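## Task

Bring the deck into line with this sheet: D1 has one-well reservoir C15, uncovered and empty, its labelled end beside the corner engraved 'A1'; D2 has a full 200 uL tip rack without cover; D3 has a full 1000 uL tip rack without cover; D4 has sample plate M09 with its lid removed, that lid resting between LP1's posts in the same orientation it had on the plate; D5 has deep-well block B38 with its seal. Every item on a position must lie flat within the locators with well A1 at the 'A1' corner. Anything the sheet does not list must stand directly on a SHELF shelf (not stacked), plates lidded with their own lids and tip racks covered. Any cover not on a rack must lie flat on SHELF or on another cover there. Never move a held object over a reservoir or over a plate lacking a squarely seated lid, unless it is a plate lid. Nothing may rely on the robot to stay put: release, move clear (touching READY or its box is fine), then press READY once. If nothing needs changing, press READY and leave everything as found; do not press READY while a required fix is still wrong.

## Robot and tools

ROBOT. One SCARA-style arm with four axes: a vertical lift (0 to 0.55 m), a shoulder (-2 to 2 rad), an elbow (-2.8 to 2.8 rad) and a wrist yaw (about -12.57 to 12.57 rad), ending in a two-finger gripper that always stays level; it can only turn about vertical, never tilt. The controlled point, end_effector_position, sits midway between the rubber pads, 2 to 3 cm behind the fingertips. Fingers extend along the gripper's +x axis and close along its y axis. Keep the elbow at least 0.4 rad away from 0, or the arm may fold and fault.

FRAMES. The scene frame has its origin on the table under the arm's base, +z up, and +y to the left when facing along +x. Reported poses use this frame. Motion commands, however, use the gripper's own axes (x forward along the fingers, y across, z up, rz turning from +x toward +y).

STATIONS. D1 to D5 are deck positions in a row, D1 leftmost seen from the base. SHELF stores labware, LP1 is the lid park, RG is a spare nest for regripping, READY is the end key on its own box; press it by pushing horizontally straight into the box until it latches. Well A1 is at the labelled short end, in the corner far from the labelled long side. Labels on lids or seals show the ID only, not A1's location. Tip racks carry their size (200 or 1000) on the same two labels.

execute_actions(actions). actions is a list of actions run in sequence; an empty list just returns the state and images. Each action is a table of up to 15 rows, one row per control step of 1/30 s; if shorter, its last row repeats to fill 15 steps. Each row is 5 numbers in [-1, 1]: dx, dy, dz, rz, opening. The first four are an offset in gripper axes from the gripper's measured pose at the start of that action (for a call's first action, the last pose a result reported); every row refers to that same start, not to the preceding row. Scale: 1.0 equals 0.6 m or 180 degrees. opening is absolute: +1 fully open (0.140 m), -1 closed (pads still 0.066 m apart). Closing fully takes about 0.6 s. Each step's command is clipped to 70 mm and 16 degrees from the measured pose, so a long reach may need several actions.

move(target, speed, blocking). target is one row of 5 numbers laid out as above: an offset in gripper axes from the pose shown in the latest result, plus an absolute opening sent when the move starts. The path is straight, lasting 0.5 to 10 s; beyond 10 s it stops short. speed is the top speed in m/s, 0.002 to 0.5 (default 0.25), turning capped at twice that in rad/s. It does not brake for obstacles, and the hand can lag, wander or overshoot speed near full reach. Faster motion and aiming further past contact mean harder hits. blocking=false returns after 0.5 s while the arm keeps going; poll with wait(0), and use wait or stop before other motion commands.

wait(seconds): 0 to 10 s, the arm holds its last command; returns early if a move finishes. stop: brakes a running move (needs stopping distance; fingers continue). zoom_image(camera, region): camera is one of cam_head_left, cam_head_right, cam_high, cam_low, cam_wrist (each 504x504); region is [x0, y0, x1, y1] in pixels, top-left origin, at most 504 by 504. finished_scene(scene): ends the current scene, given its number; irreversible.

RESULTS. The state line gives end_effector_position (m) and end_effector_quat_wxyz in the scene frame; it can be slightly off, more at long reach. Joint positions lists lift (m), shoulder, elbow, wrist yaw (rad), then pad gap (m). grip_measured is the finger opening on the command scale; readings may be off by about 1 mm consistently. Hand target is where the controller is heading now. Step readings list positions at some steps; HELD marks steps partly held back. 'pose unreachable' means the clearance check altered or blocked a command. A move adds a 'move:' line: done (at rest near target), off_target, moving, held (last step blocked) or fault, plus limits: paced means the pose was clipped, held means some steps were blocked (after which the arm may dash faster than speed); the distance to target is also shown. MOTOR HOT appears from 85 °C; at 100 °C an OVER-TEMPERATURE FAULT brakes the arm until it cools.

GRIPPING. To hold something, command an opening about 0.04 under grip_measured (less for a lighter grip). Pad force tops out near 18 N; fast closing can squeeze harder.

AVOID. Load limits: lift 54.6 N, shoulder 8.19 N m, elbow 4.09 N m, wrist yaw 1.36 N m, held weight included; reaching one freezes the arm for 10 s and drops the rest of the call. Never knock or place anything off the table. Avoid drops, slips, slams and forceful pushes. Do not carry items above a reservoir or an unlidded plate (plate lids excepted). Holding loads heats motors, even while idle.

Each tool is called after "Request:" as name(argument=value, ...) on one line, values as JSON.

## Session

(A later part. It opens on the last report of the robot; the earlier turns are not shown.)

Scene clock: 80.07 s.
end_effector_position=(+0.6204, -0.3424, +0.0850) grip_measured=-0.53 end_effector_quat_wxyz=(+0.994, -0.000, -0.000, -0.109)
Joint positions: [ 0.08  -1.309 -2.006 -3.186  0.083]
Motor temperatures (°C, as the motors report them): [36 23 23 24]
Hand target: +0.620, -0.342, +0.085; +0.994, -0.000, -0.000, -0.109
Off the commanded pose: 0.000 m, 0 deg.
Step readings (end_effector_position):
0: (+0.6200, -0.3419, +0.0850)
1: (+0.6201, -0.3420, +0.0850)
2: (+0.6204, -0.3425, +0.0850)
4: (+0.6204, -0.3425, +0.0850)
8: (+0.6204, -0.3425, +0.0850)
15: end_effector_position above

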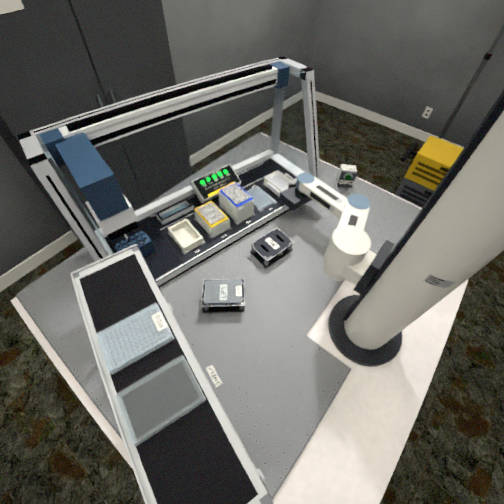

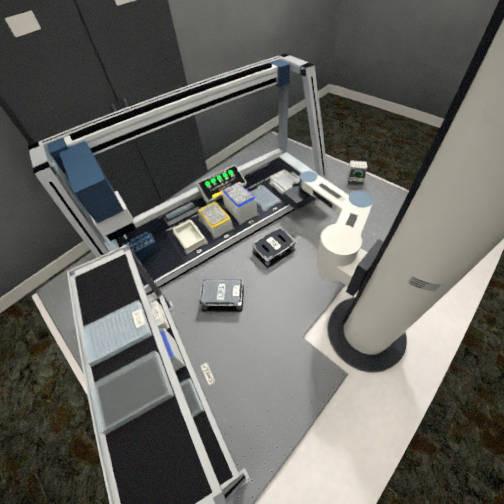

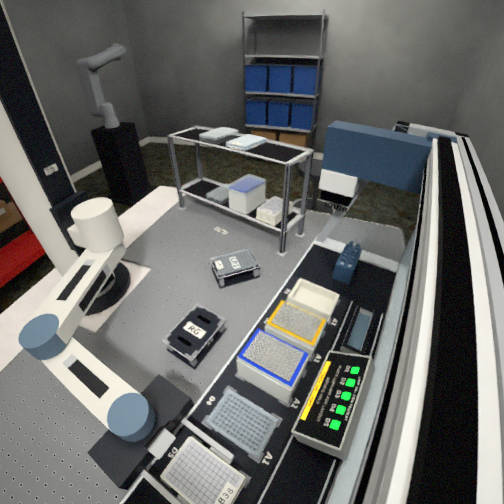

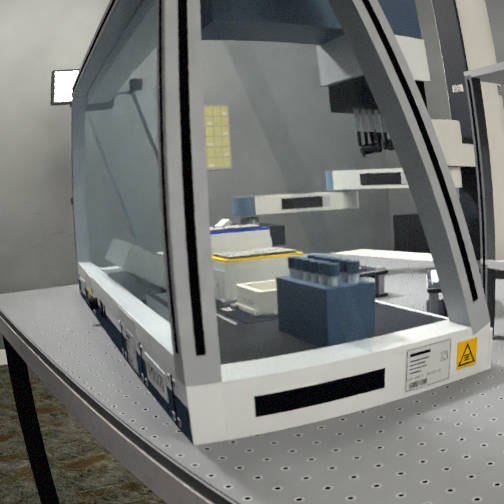

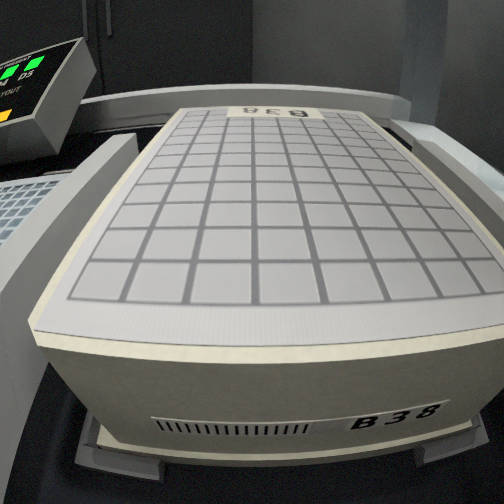

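Request:
execute_actions(actions=[[[0,0,0.003,0,-0.575],[0,0,0.007,0,-0.575],[0,0,0.012,0,-0.575],[0,0,0.016,0,-0.575],[0,0,0.02,0,-0.575],[-0.005,0,0.02,0,-0.575],[-0.015,0,0.02,0,-0.575],[-0.030,0,0.02,0,-0.575],[-0.047,0,0.02,0,-0.575],[-0.064,0,0.02,0,-0.575],[-0.081,0,0.02,0,-0.575],[-0.098,0,0.02,0,-0.575],[-0.115,0,0.02,0,-0.575],[-0.132,0,0.02,0,-0.575],[-0.149,0,0.02,0,-0.575]]])

Scene clock: 81.90 s.
end_effector_position=(+0.5673, -0.3312, +0.0970) grip_measured=-0.53 end_effector_quat_wxyz=(+0.994, -0.000, -0.000, -0.107)
Joint positions: [ 0.092 -1.512 -1.722 -3.263  0.083]
Motor temperatures (°C, as the motors report them): [36 23 23 24]
Hand target: +0.541, -0.325, +0.097; +0.994, -0.000, -0.000, -0.107
Off the commanded pose: 0.035 m, 0 deg.
Step readings (end_effector_position):
0: (+0.6204, -0.3424, +0.0850)
1: (+0.6204, -0.3424, +0.0851)
2: (+0.6204, -0.3424, +0.0864)
4: (+0.6204, -0.3424, +0.0911)
8: (+0.6166, -0.3407, +0.0971)
15: end_effector_position above

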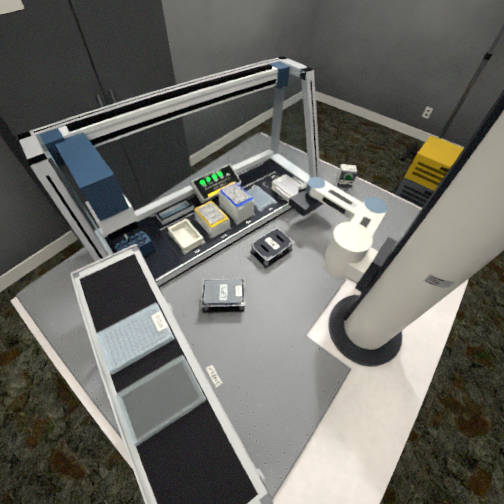

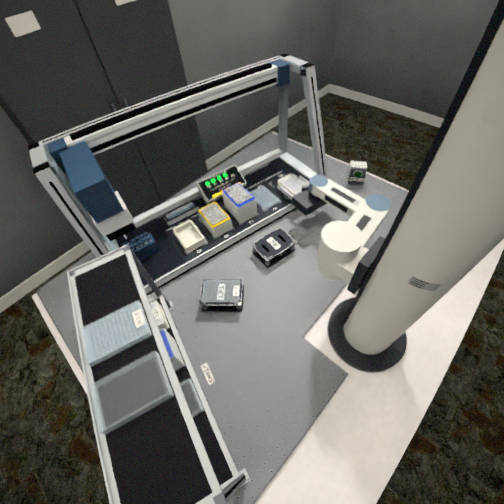

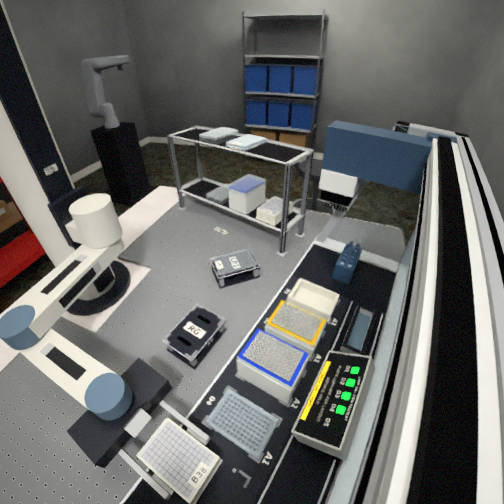

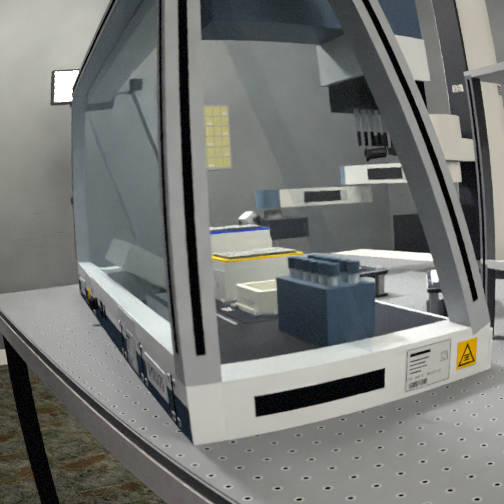

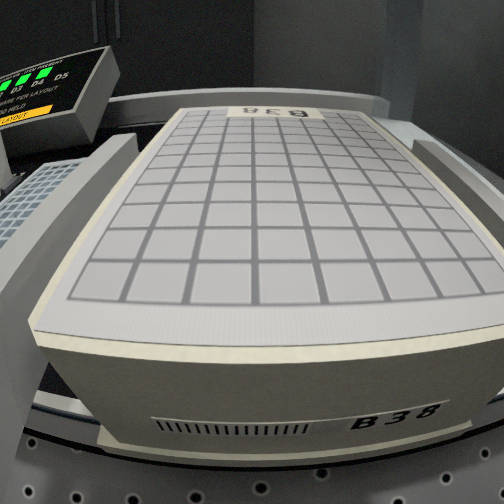

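Request:
execute_actions(actions=[[[-0.0492,0.0008,0,0.001,-0.575],[-0.0575,0.0008,0,0.0067,-0.575],[-0.0692,0.0008,0,0.0178,-0.575],[-0.0825,0.0014,0,0.0317,-0.575],[-0.0958,0.0032,0,0.0483,-0.575],[-0.1092,0.0065,0,0.0678,-0.575],[-0.1225,0.0117,0,0.09,-0.575],[-0.1341,0.02,0,0.1122,-0.575],[-0.1457,0.03,0,0.1344,-0.575],[-0.1573,0.0418,0,0.1567,-0.575],[-0.1672,0.0552,0,0.1789,-0.575],[-0.1772,0.0702,0,0.2011,-0.575],[-0.1871,0.087,0,0.2233,-0.575],[-0.197,0.1037,0,0.2456,-0.575],[-0.2069,0.1203,0,0.2678,-0.575]]])

Scene clock: 84.83 s.
end_effector_position=(+0.4683, -0.2621, +0.0970) grip_measured=-0.53 end_effector_quat_wxyz=(+0.975, -0.000, -0.000, +0.222)
Joint positions: [ 0.092 -1.814 -1.542 -2.479  0.083]
Motor temperatures (°C, as the motors report them): [36 23 23 24]
Hand target: +0.460, -0.238, +0.097; +0.954, -0.000, -0.000, +0.300
Off the commanded pose: 0.029 m, 10 deg.
Step readings (end_effector_position):
0: (+0.5405, -0.3249, +0.0970)
1: (+0.5404, -0.3248, +0.0970)
2: (+0.5390, -0.3243, +0.0970)
4: (+0.5316, -0.3238, +0.0970)
8: (+0.5076, -0.3143, +0.0970)
15: end_effector_position above

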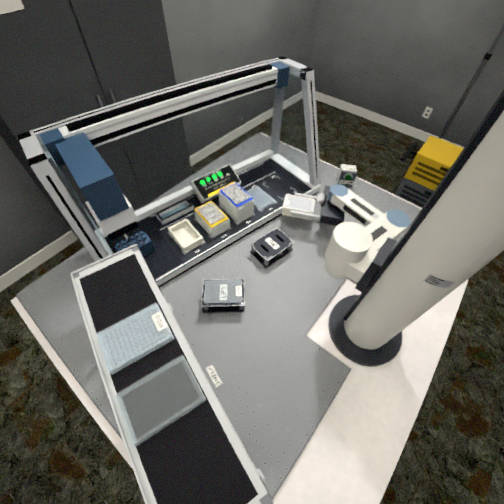

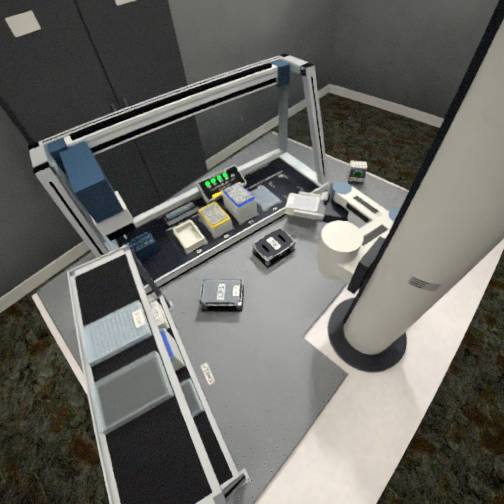

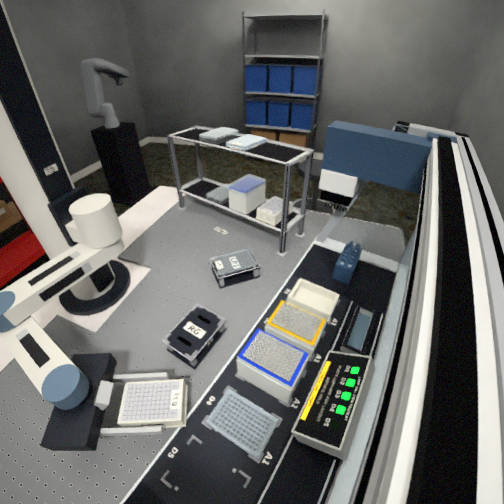

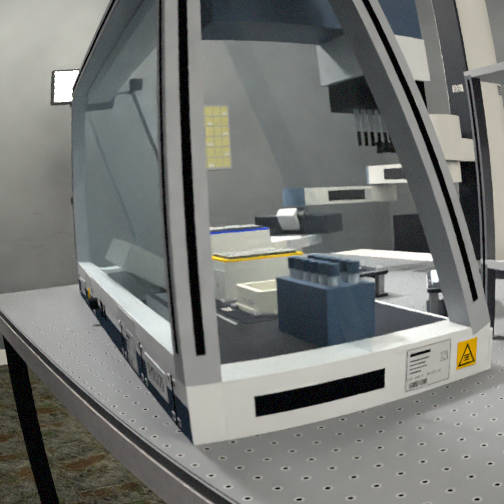

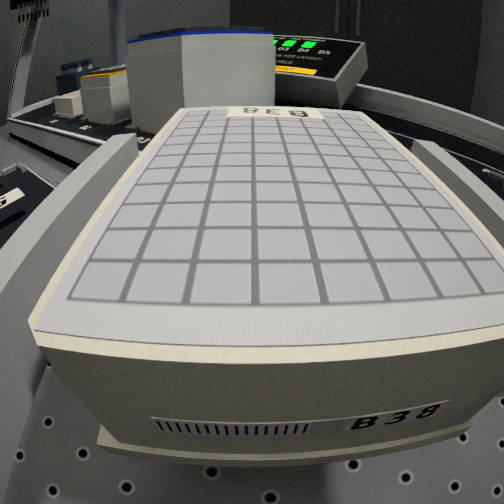

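Request:
execute_actions(actions=[[[0.0072,0.0479,0,0.0560,-0.575],[0.0116,0.0594,0,0.0655,-0.575],[0.0183,0.0767,0,0.0797,-0.575],[0.0261,0.0968,0,0.0964,-0.575],[0.0350,0.1198,0,0.1154,-0.575],[0.0440,0.1428,0,0.1344,-0.575],[0.0529,0.1658,0,0.1535,-0.575],[0.0618,0.1888,0,0.1725,-0.575],[0.0707,0.2117,0,0.1915,-0.575],[0.0797,0.2347,0,0.2105,-0.575],[0.0886,0.2577,0,0.2296,-0.575],[0.0975,0.2807,0,0.2486,-0.575],[0.1053,0.3008,0,0.2652,-0.575],[0.1120,0.3181,0,0.2795,-0.575],[0.1165,0.3296,0,0.2890,-0.575]]])

Scene clock: 86.03 s.
end_effector_position=(+0.4447, -0.0839, +0.0969) grip_measured=-0.53 end_effector_quat_wxyz=(+0.812, -0.000, -0.000, +0.583)
Joint positions: [ 0.092 -1.594 -1.28  -2.164  0.083]
Motor temperatures (°C, as the motors report them): [36 23 23 24]
Hand target: +0.442, -0.057, +0.097; +0.779, -0.000, -0.000, +0.627
Off the commanded pose: 0.030 m, 6 deg.
Step readings (end_effector_position):
0: (+0.4602, -0.2377, +0.0970)
1: (+0.4602, -0.2375, +0.0970)
2: (+0.4597, -0.2344, +0.0969)
4: (+0.4582, -0.2196, +0.0969)
8: (+0.4535, -0.1708, +0.0969)
15: end_effector_position above

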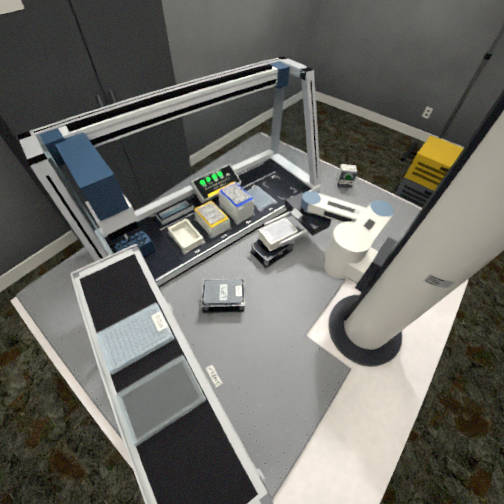

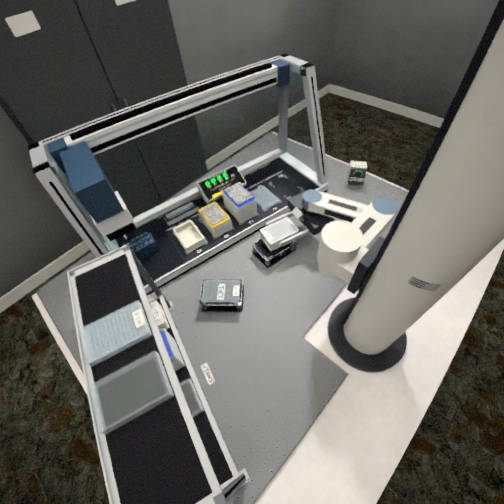

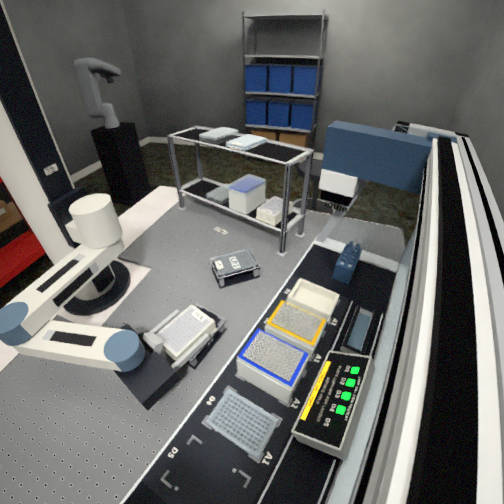

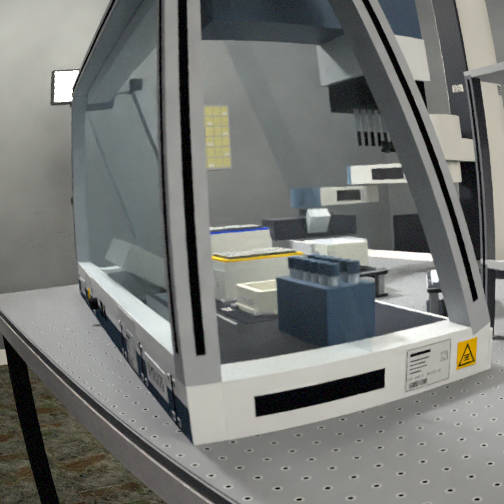

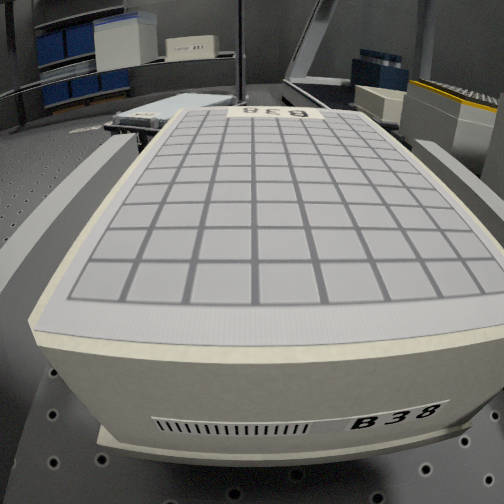

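Request:
wait(seconds=0)

Request:
zoom_image(camera="cam_wrist", region=[50, 364, 190, 504])

Request:
zoom_image(camera="cam_wrist", region=[364, 364, 504, 504])

Scene clock: 86.30 s.
end_effector_position=(+0.4416, -0.0563, +0.0969) grip_measured=-0.53 end_effector_quat_wxyz=(+0.779, -0.000, -0.000, +0.627)
Joint positions: [ 0.092 -1.524 -1.248 -2.154  0.083]
Motor temperatures (°C, as the motors report them): [36 23 23 24]
Hand target: +0.442, -0.057, +0.097; +0.779, -0.000, -0.000, +0.627
Off the commanded pose: 0.005 m, 0 deg.

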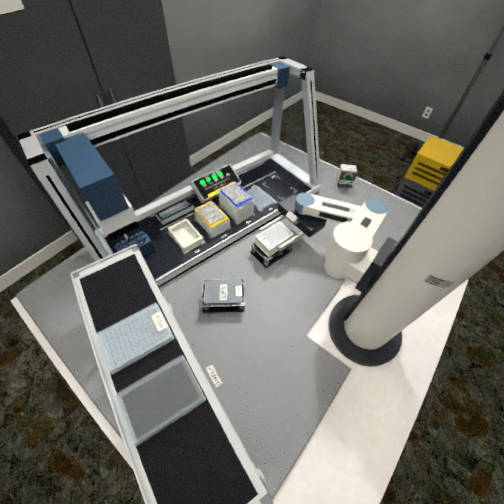

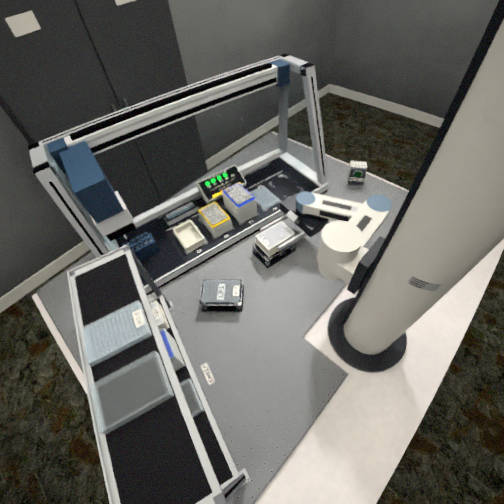

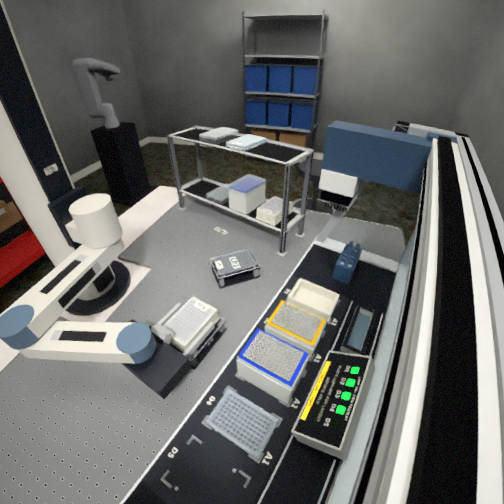

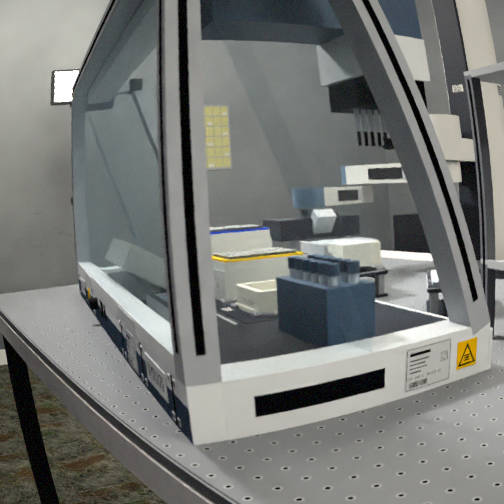

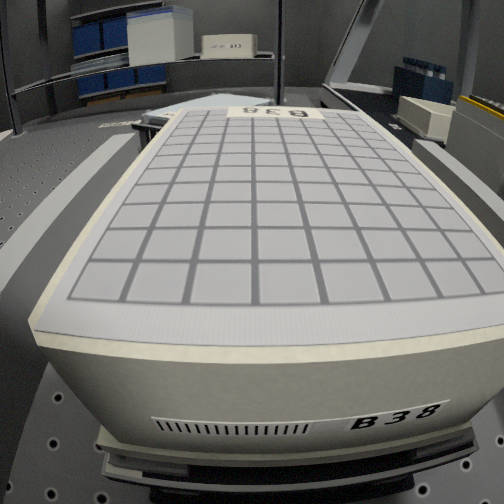

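Region (50, 364, 190, 504) of cam_wrist's 504x504 image, scaled by 3.600, with more detail than that image has.

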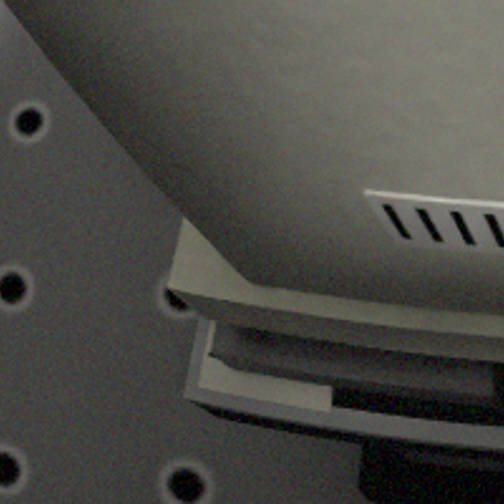

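Region (364, 364, 504, 504) of cam_wrist's 504x504 image, scaled by 3.600, with more detail than that image has.

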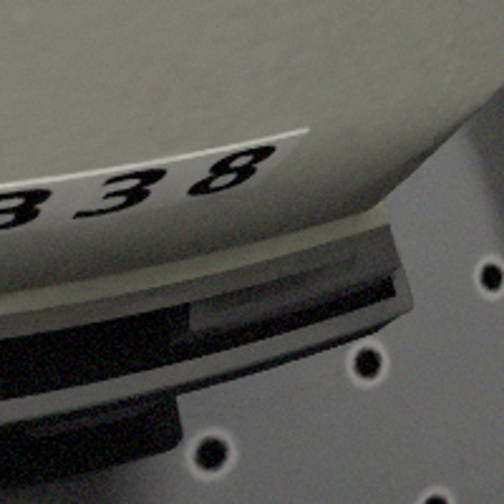

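Request:
execute_actions(actions=[[[0.002,-0.002,0,0.0003,-0.575],[0.004,-0.004,-0.001,0.0005,-0.575],[0.006,-0.005,-0.002,0.0007,-0.575],[0.0068,-0.0058,-0.003,0.0007,-0.575],[0.0068,-0.0058,-0.0045,0.0007,-0.575],[0.0068,-0.0058,-0.006,0.0007,-0.575],[0.0068,-0.0058,-0.0075,0.0007,-0.575],[0.0068,-0.0058,-0.0088,0.0007,-0.575],[0.0068,-0.0058,-0.010,0.0007,-0.575],[0.0068,-0.0058,-0.011,0.0007,-0.575],[0.0068,-0.0058,-0.012,0.0007,-0.575],[0.0068,-0.0058,-0.013,0.0007,-0.575],[0.0068,-0.0058,-0.0138,0.0007,-0.575],[0.0068,-0.0058,-0.0142,0.0007,-0.575]]])

Request:
zoom_image(camera="cam_wrist", region=[50, 364, 190, 504])

Request:
zoom_image(camera="cam_wrist", region=[364, 364, 504, 504])

Scene clock: 88.10 s.
end_effector_position=(+0.4458, -0.0529, +0.0883) grip_measured=-0.53 end_effector_quat_wxyz=(+0.778, -0.000, -0.000, +0.629)
Joint positions: [ 0.083 -1.504 -1.256 -2.165  0.083]
Motor temperatures (°C, as the motors report them): [36 23 23 24]
Hand target: +0.446, -0.053, +0.088; +0.778, -0.000, -0.000, +0.628
Off the commanded pose: 0.000 m, 0 deg.
Step readings (end_effector_position):
0: (+0.4416, -0.0564, +0.0969)
1: (+0.4417, -0.0564, +0.0969)
2: (+0.4428, -0.0557, +0.0969)
4: (+0.4452, -0.0536, +0.0957)
8: (+0.4458, -0.0529, +0.0923)
15: end_effector_position above

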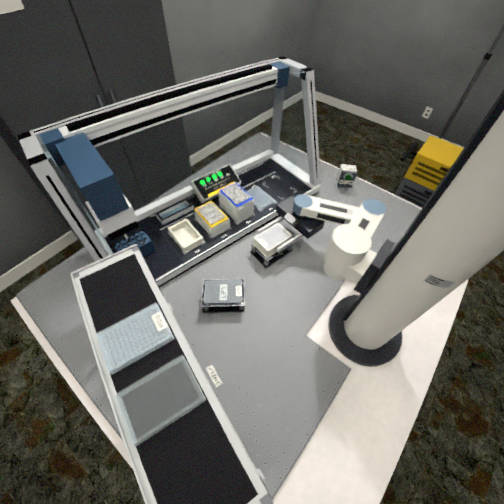

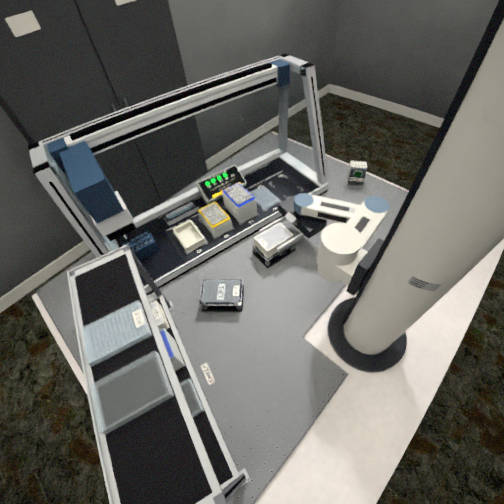

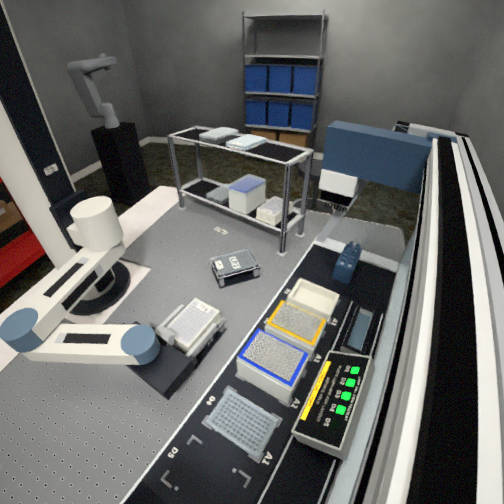

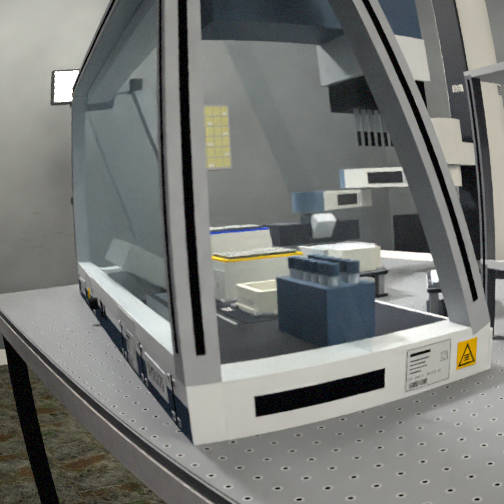

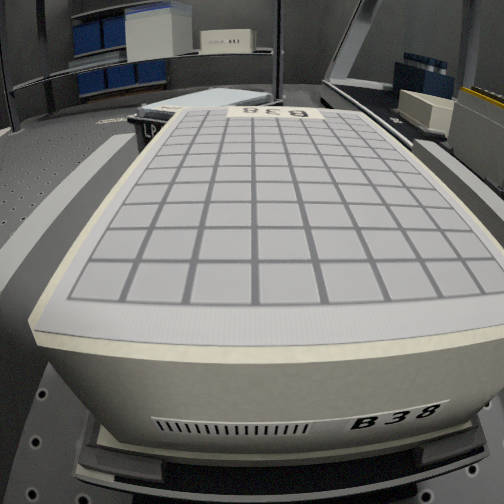

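Region (50, 364, 190, 504) of cam_wrist's 504x504 image, scaled by 3.600, with more detail than that image has.

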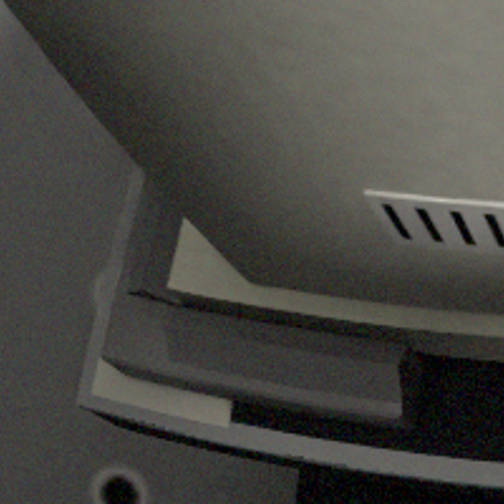

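Region (364, 364, 504, 504) of cam_wrist's 504x504 image, scaled by 3.600, with more detail than that image has.

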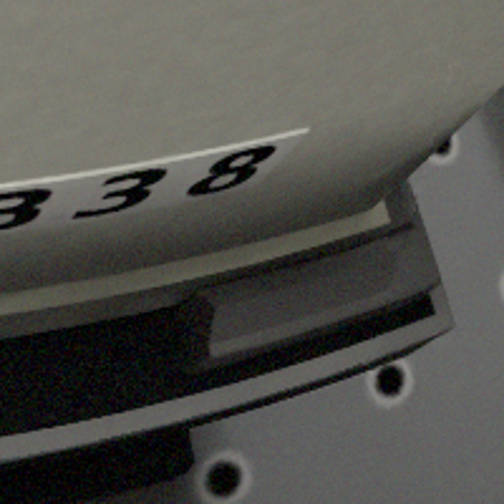

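Request:
execute_actions(actions=[[[0.0004,-0.0002,-0.001,0,-0.575],[0.0007,-0.0003,-0.002,0,-0.575],[0.0007,-0.0003,-0.0025,0,-0.575],[0.0007,-0.0003,-0.0025,0,-0.575],[0.0007,-0.0003,-0.0025,0,-0.55],[0.0007,-0.0003,-0.0025,0,-0.53],[0.0007,-0.0003,-0.0025,0,-0.50],[0.0007,-0.0003,-0.0025,0,-0.3],[0.0007,-0.0003,-0.0025,0,-0.1],[0.0007,-0.0003,0.003,0,-0.1],[0.0007,-0.0003,0.012,0,-0.1],[0.0007,-0.0003,0.023,0,-0.1],[0.0007,-0.0003,0.034,0,-0.1],[0.0007,-0.0003,0.043,0,-0.1],[0.0007,-0.0003,0.049,0,-0.1]]])

Scene clock: 90.10 s.
end_effector_position=(+0.4461, -0.0526, +0.1075) grip_measured=-0.10 end_effector_quat_wxyz=(+0.778, -0.000, -0.000, +0.629)
Joint positions: [ 0.103 -1.502 -1.256 -2.166  0.099]
Motor temperatures (°C, as the motors report them): [36 23 23 24]
Hand target: +0.446, -0.053, +0.118; +0.778, -0.000, -0.000, +0.629
Off the commanded pose: 0.010 m, 0 deg.
Step readings (end_effector_position):
0: (+0.4458, -0.0529, +0.0883)
1: (+0.4458, -0.0529, +0.0882)
2: (+0.4460, -0.0527, +0.0876)
4: (+0.4460, -0.0527, +0.0872)
8: (+0.4460, -0.0527, +0.0869)
15: end_effector_position above

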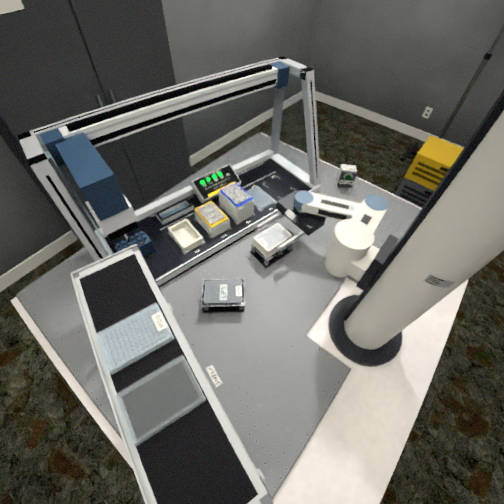

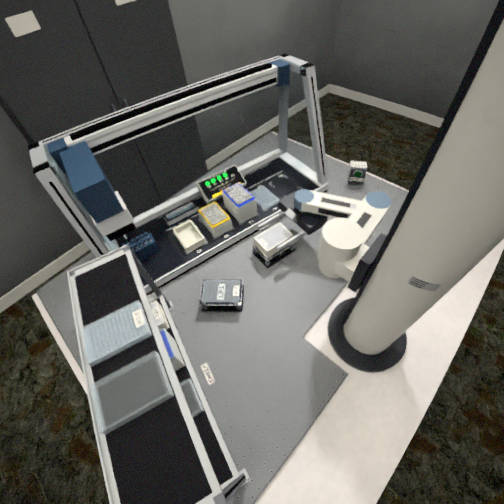

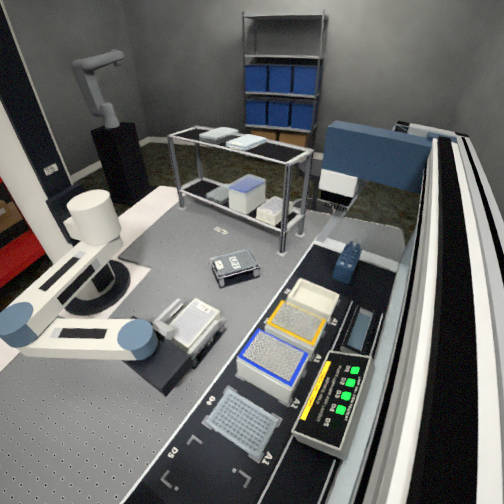

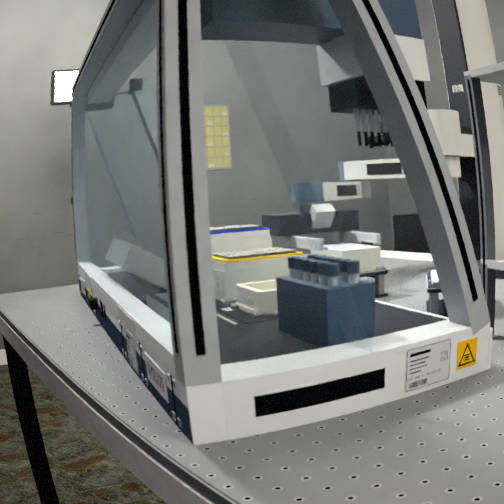

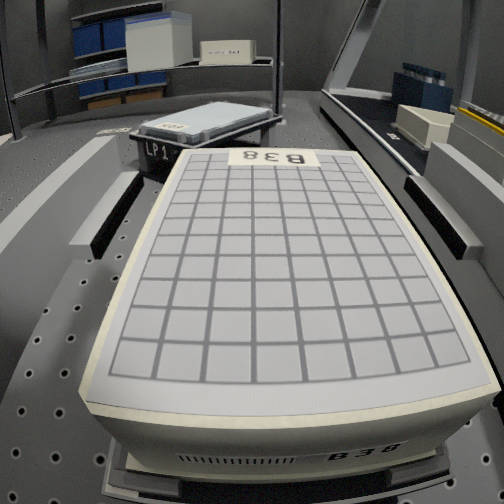

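Request:
execute_actions(actions=[[[0.0050,0.0081,0.017,0.0111,-0.1],[0.0121,0.0203,0.017,0.0278,-0.1],[0.0205,0.0365,0.017,0.05,-0.1],[0.0294,0.0564,0.017,0.0778,-0.1],[0.0378,0.0798,0.017,0.1111,-0.1],[0.0438,0.1023,0.017,0.1444,-0.1],[0.0475,0.1236,0.017,0.1778,-0.1],[0.0491,0.1437,0.017,0.2111,-0.1],[0.0486,0.1621,0.017,0.2444,-0.1],[0.0463,0.1787,0.017,0.2778,-0.1],[0.0423,0.1934,0.017,0.3111,-0.1],[0.0370,0.2060,0.017,0.3444,-0.1],[0.0304,0.2163,0.017,0.3778,-0.1],[0.0228,0.2243,0.017,0.4111,-0.1],[0.0146,0.2298,0.017,0.4444,-0.1]],[[0.0078,0.0328,0,0.1111,-0.1],[0.0049,0.0412,0,0.1444,-0.1],[-0.0004,0.0485,0,0.1778,-0.1],[-0.0078,0.0544,0,0.2111,-0.1],[-0.0173,0.0587,0,0.2444,-0.1],[-0.0286,0.0613,0,0.2778,-0.1],[-0.0415,0.0619,0,0.3111,-0.1],[-0.0559,0.0604,0,0.3444,-0.1],[-0.0714,0.0566,0,0.3778,-0.1],[-0.0879,0.0504,0,0.4111,-0.1],[-0.1052,0.0418,0,0.4444,-0.1],[-0.1228,0.0307,0,0.4778,-0.1],[-0.1407,0.0170,0,0.5111,-0.1],[-0.1584,0.0008,0,0.5444,-0.1],[-0.1758,-0.0180,0,0.5778,-0.1]]])

Scene clock: 93.03 s.
end_effector_position=(+0.3671, -0.0671, +0.1177) grip_measured=-0.10 end_effector_quat_wxyz=(-0.151, -0.000, -0.000, +0.989)
Joint positions: [ 0.113 -0.877 -1.351 -0.61   0.099]
Motor temperatures (°C, as the motors report them): [36 23 23 24]
Hand target: +0.401, -0.067, +0.118; -0.246, -0.000, -0.000, +0.969
Off the commanded pose: 0.047 m, 44 deg; orientation clipped at the last step of the last action.
Step readings (end_effector_position; steps 1 to 15: 1st action; 16 to 30: 2nd action):
0: (+0.4461, -0.0526, +0.1177)
1: (+0.4457, -0.0524, +0.1177)
2: (+0.4424, -0.0495, +0.1177)
4: (+0.4305, -0.0397, +0.1177)
8: (+0.3930, -0.0184, +0.1177)
15: (+0.3287, -0.0106, +0.1177)
16: (+0.3230, -0.0132, +0.1177)
17: (+0.3188, -0.0171, +0.1177)
19: (+0.3139, -0.0259, +0.1177)
23: (+0.3187, -0.0451, +0.1177)
30: end_effector_position above

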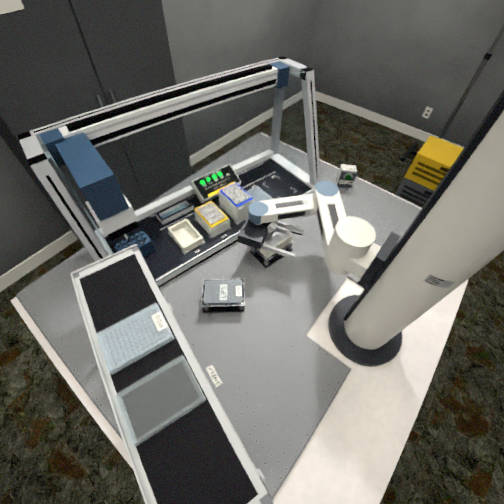

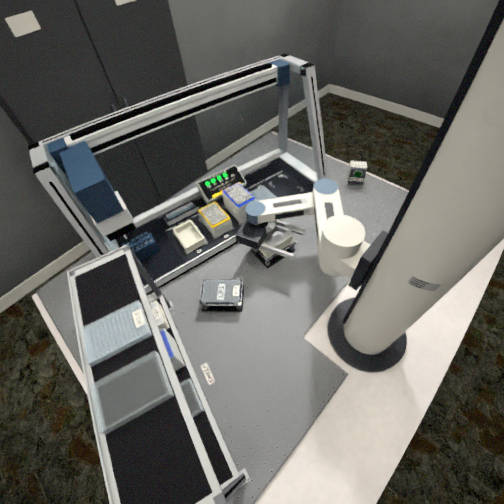

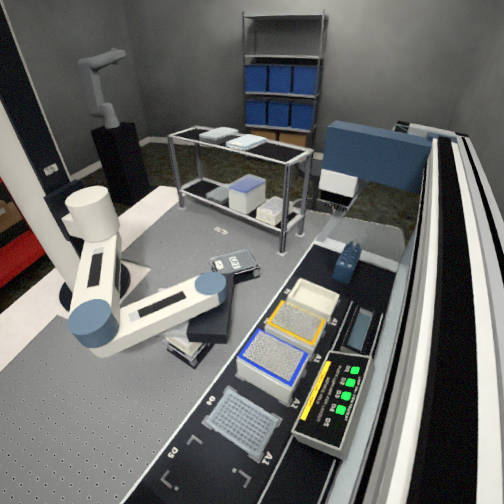

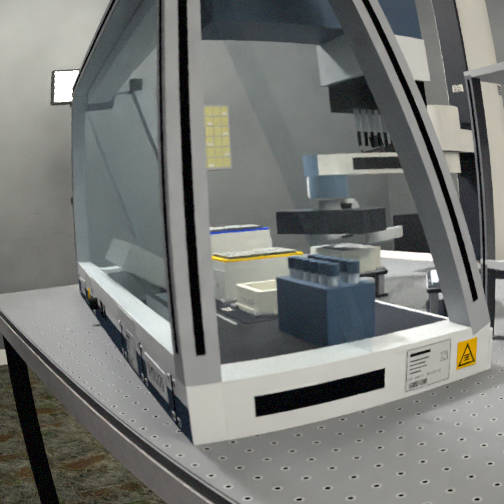

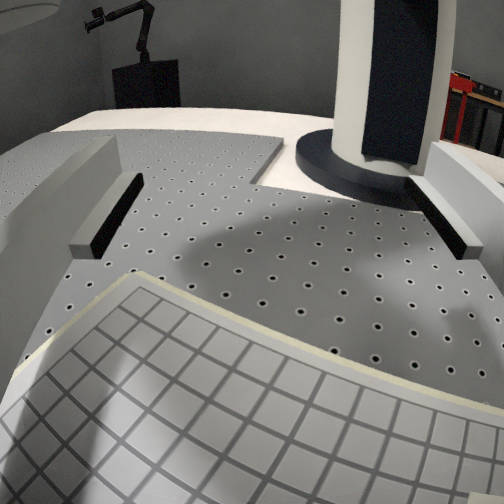

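Request:
execute_actions(actions=[])

Scene clock: 93.37 s.
end_effector_position=(+0.4013, -0.0668, +0.1177) grip_measured=-0.10 end_effector_quat_wxyz=(-0.246, -0.000, -0.000, +0.969)
Joint positions: [ 0.113 -0.752 -1.467 -0.425  0.099]
Motor temperatures (°C, as the motors report them): [36 23 23 24]
Hand target: +0.401, -0.067, +0.118; -0.246, -0.000, -0.000, +0.969
Off the commanded pose: 0.014 m, 33 deg; orientation clipped at the last step of the last action.

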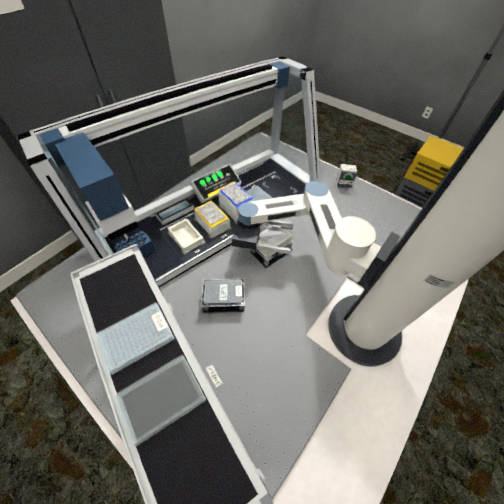

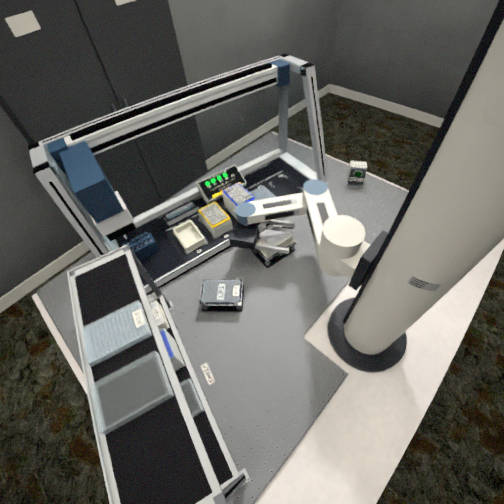

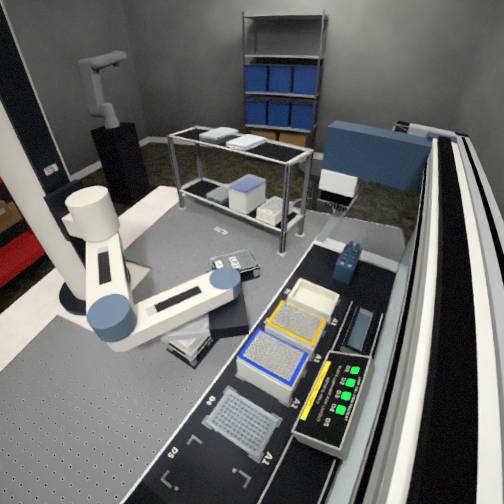

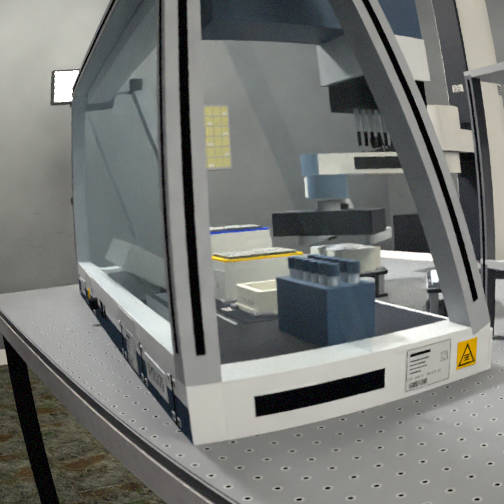

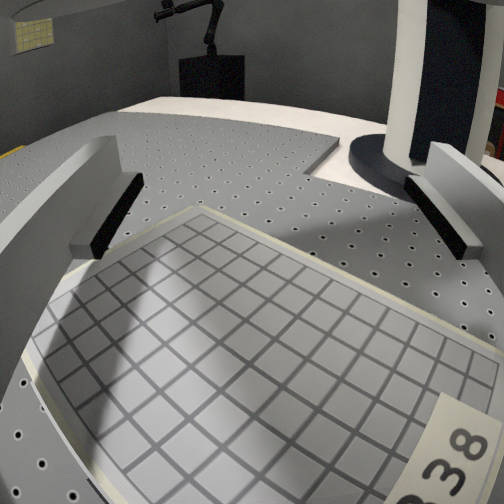

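Request:
execute_actions(actions=[[[0.0001,0.0008,0,0.0055,0.0],[0,0.0023,0,0.0165,0.0],[-0.0007,0.0046,0,0.0329,0.0],[-0.0024,0.0074,0,0.0535,0.0],[-0.0051,0.0100,0,0.0741,0.0],[-0.0087,0.0124,0,0.0947,0.0],[-0.0132,0.0145,0,0.1152,0.0],[-0.0187,0.0162,0,0.1358,0.0],[-0.0250,0.0176,0,0.1564,0.0],[-0.0322,0.0185,0,0.1770,0.0],[-0.0403,0.0189,0,0.1975,0.0],[-0.0491,0.0187,0,0.2181,0.0],[-0.0587,0.0179,0,0.2387,0.0],[-0.0682,0.0165,0,0.2579,0.0],[-0.0769,0.0149,0,0.2744,0.0]]])

Scene clock: 94.63 s.
end_effector_position=(+0.4371, -0.0579, +0.1177) grip_measured=+0.00 end_effector_quat_wxyz=(-0.584, -0.000, -0.000, +0.812)
Joint positions: [ 0.113 -0.582 -1.297 -0.016  0.103]
Motor temperatures (°C, as the motors report them): [36 23 23 24]
Hand target: +0.445, -0.051, +0.118; -0.627, -0.000, -0.000, +0.779
Off the commanded pose: 0.010 m, 6 deg.
Step readings (end_effector_position):
0: (+0.4013, -0.0669, +0.1177)
1: (+0.4014, -0.0670, +0.1177)
2: (+0.4016, -0.0675, +0.1177)
4: (+0.4031, -0.0690, +0.1177)
8: (+0.4112, -0.0702, +0.1177)
15: end_effector_position above

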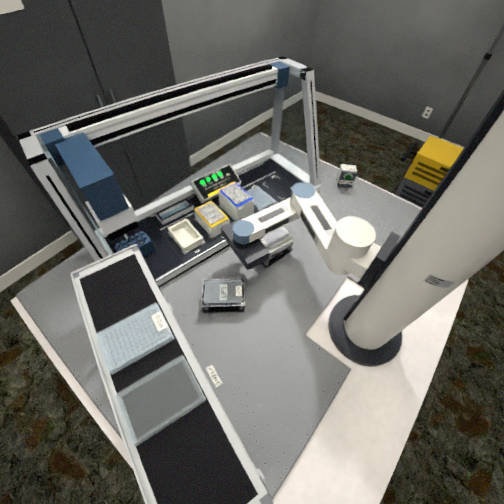

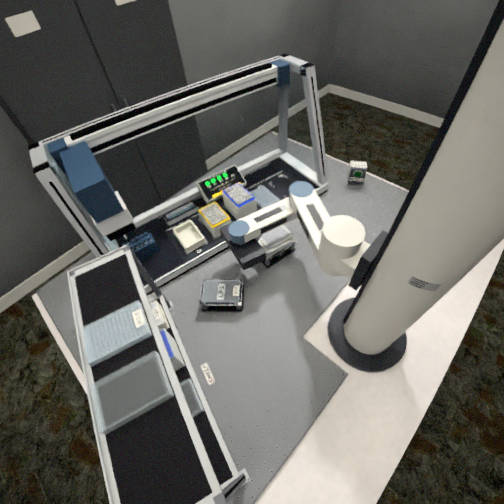

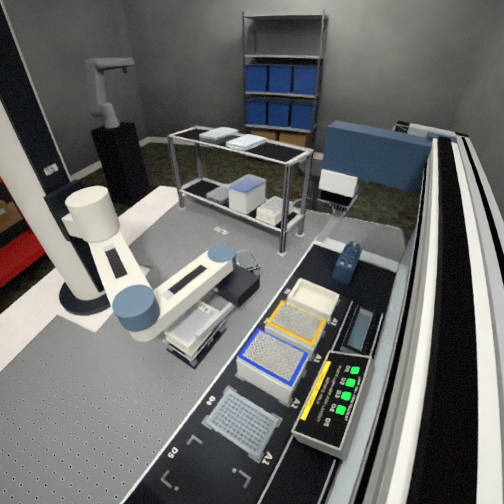

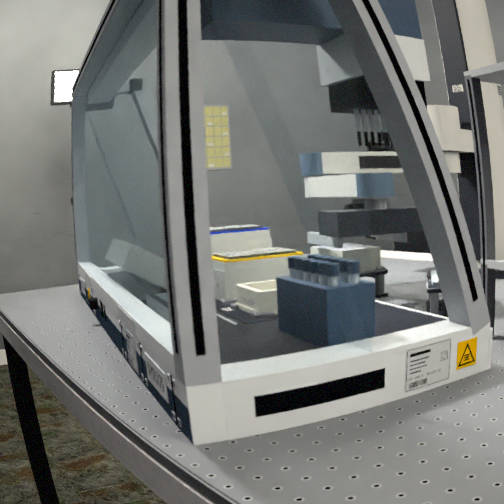

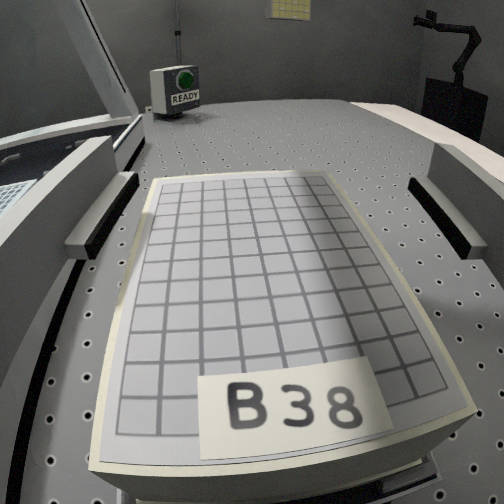

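Request:
zoom_image(camera="cam_wrist", region=[130, 45, 230, 145])

Region (130, 45, 230, 145) of cam_wrist's 504x504 image, scaled by 5.040, with more detail than that image has.

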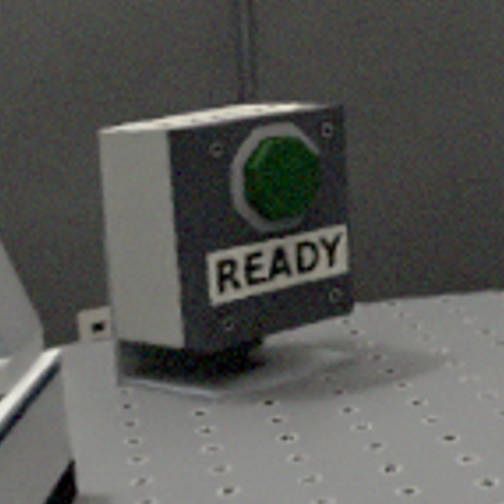

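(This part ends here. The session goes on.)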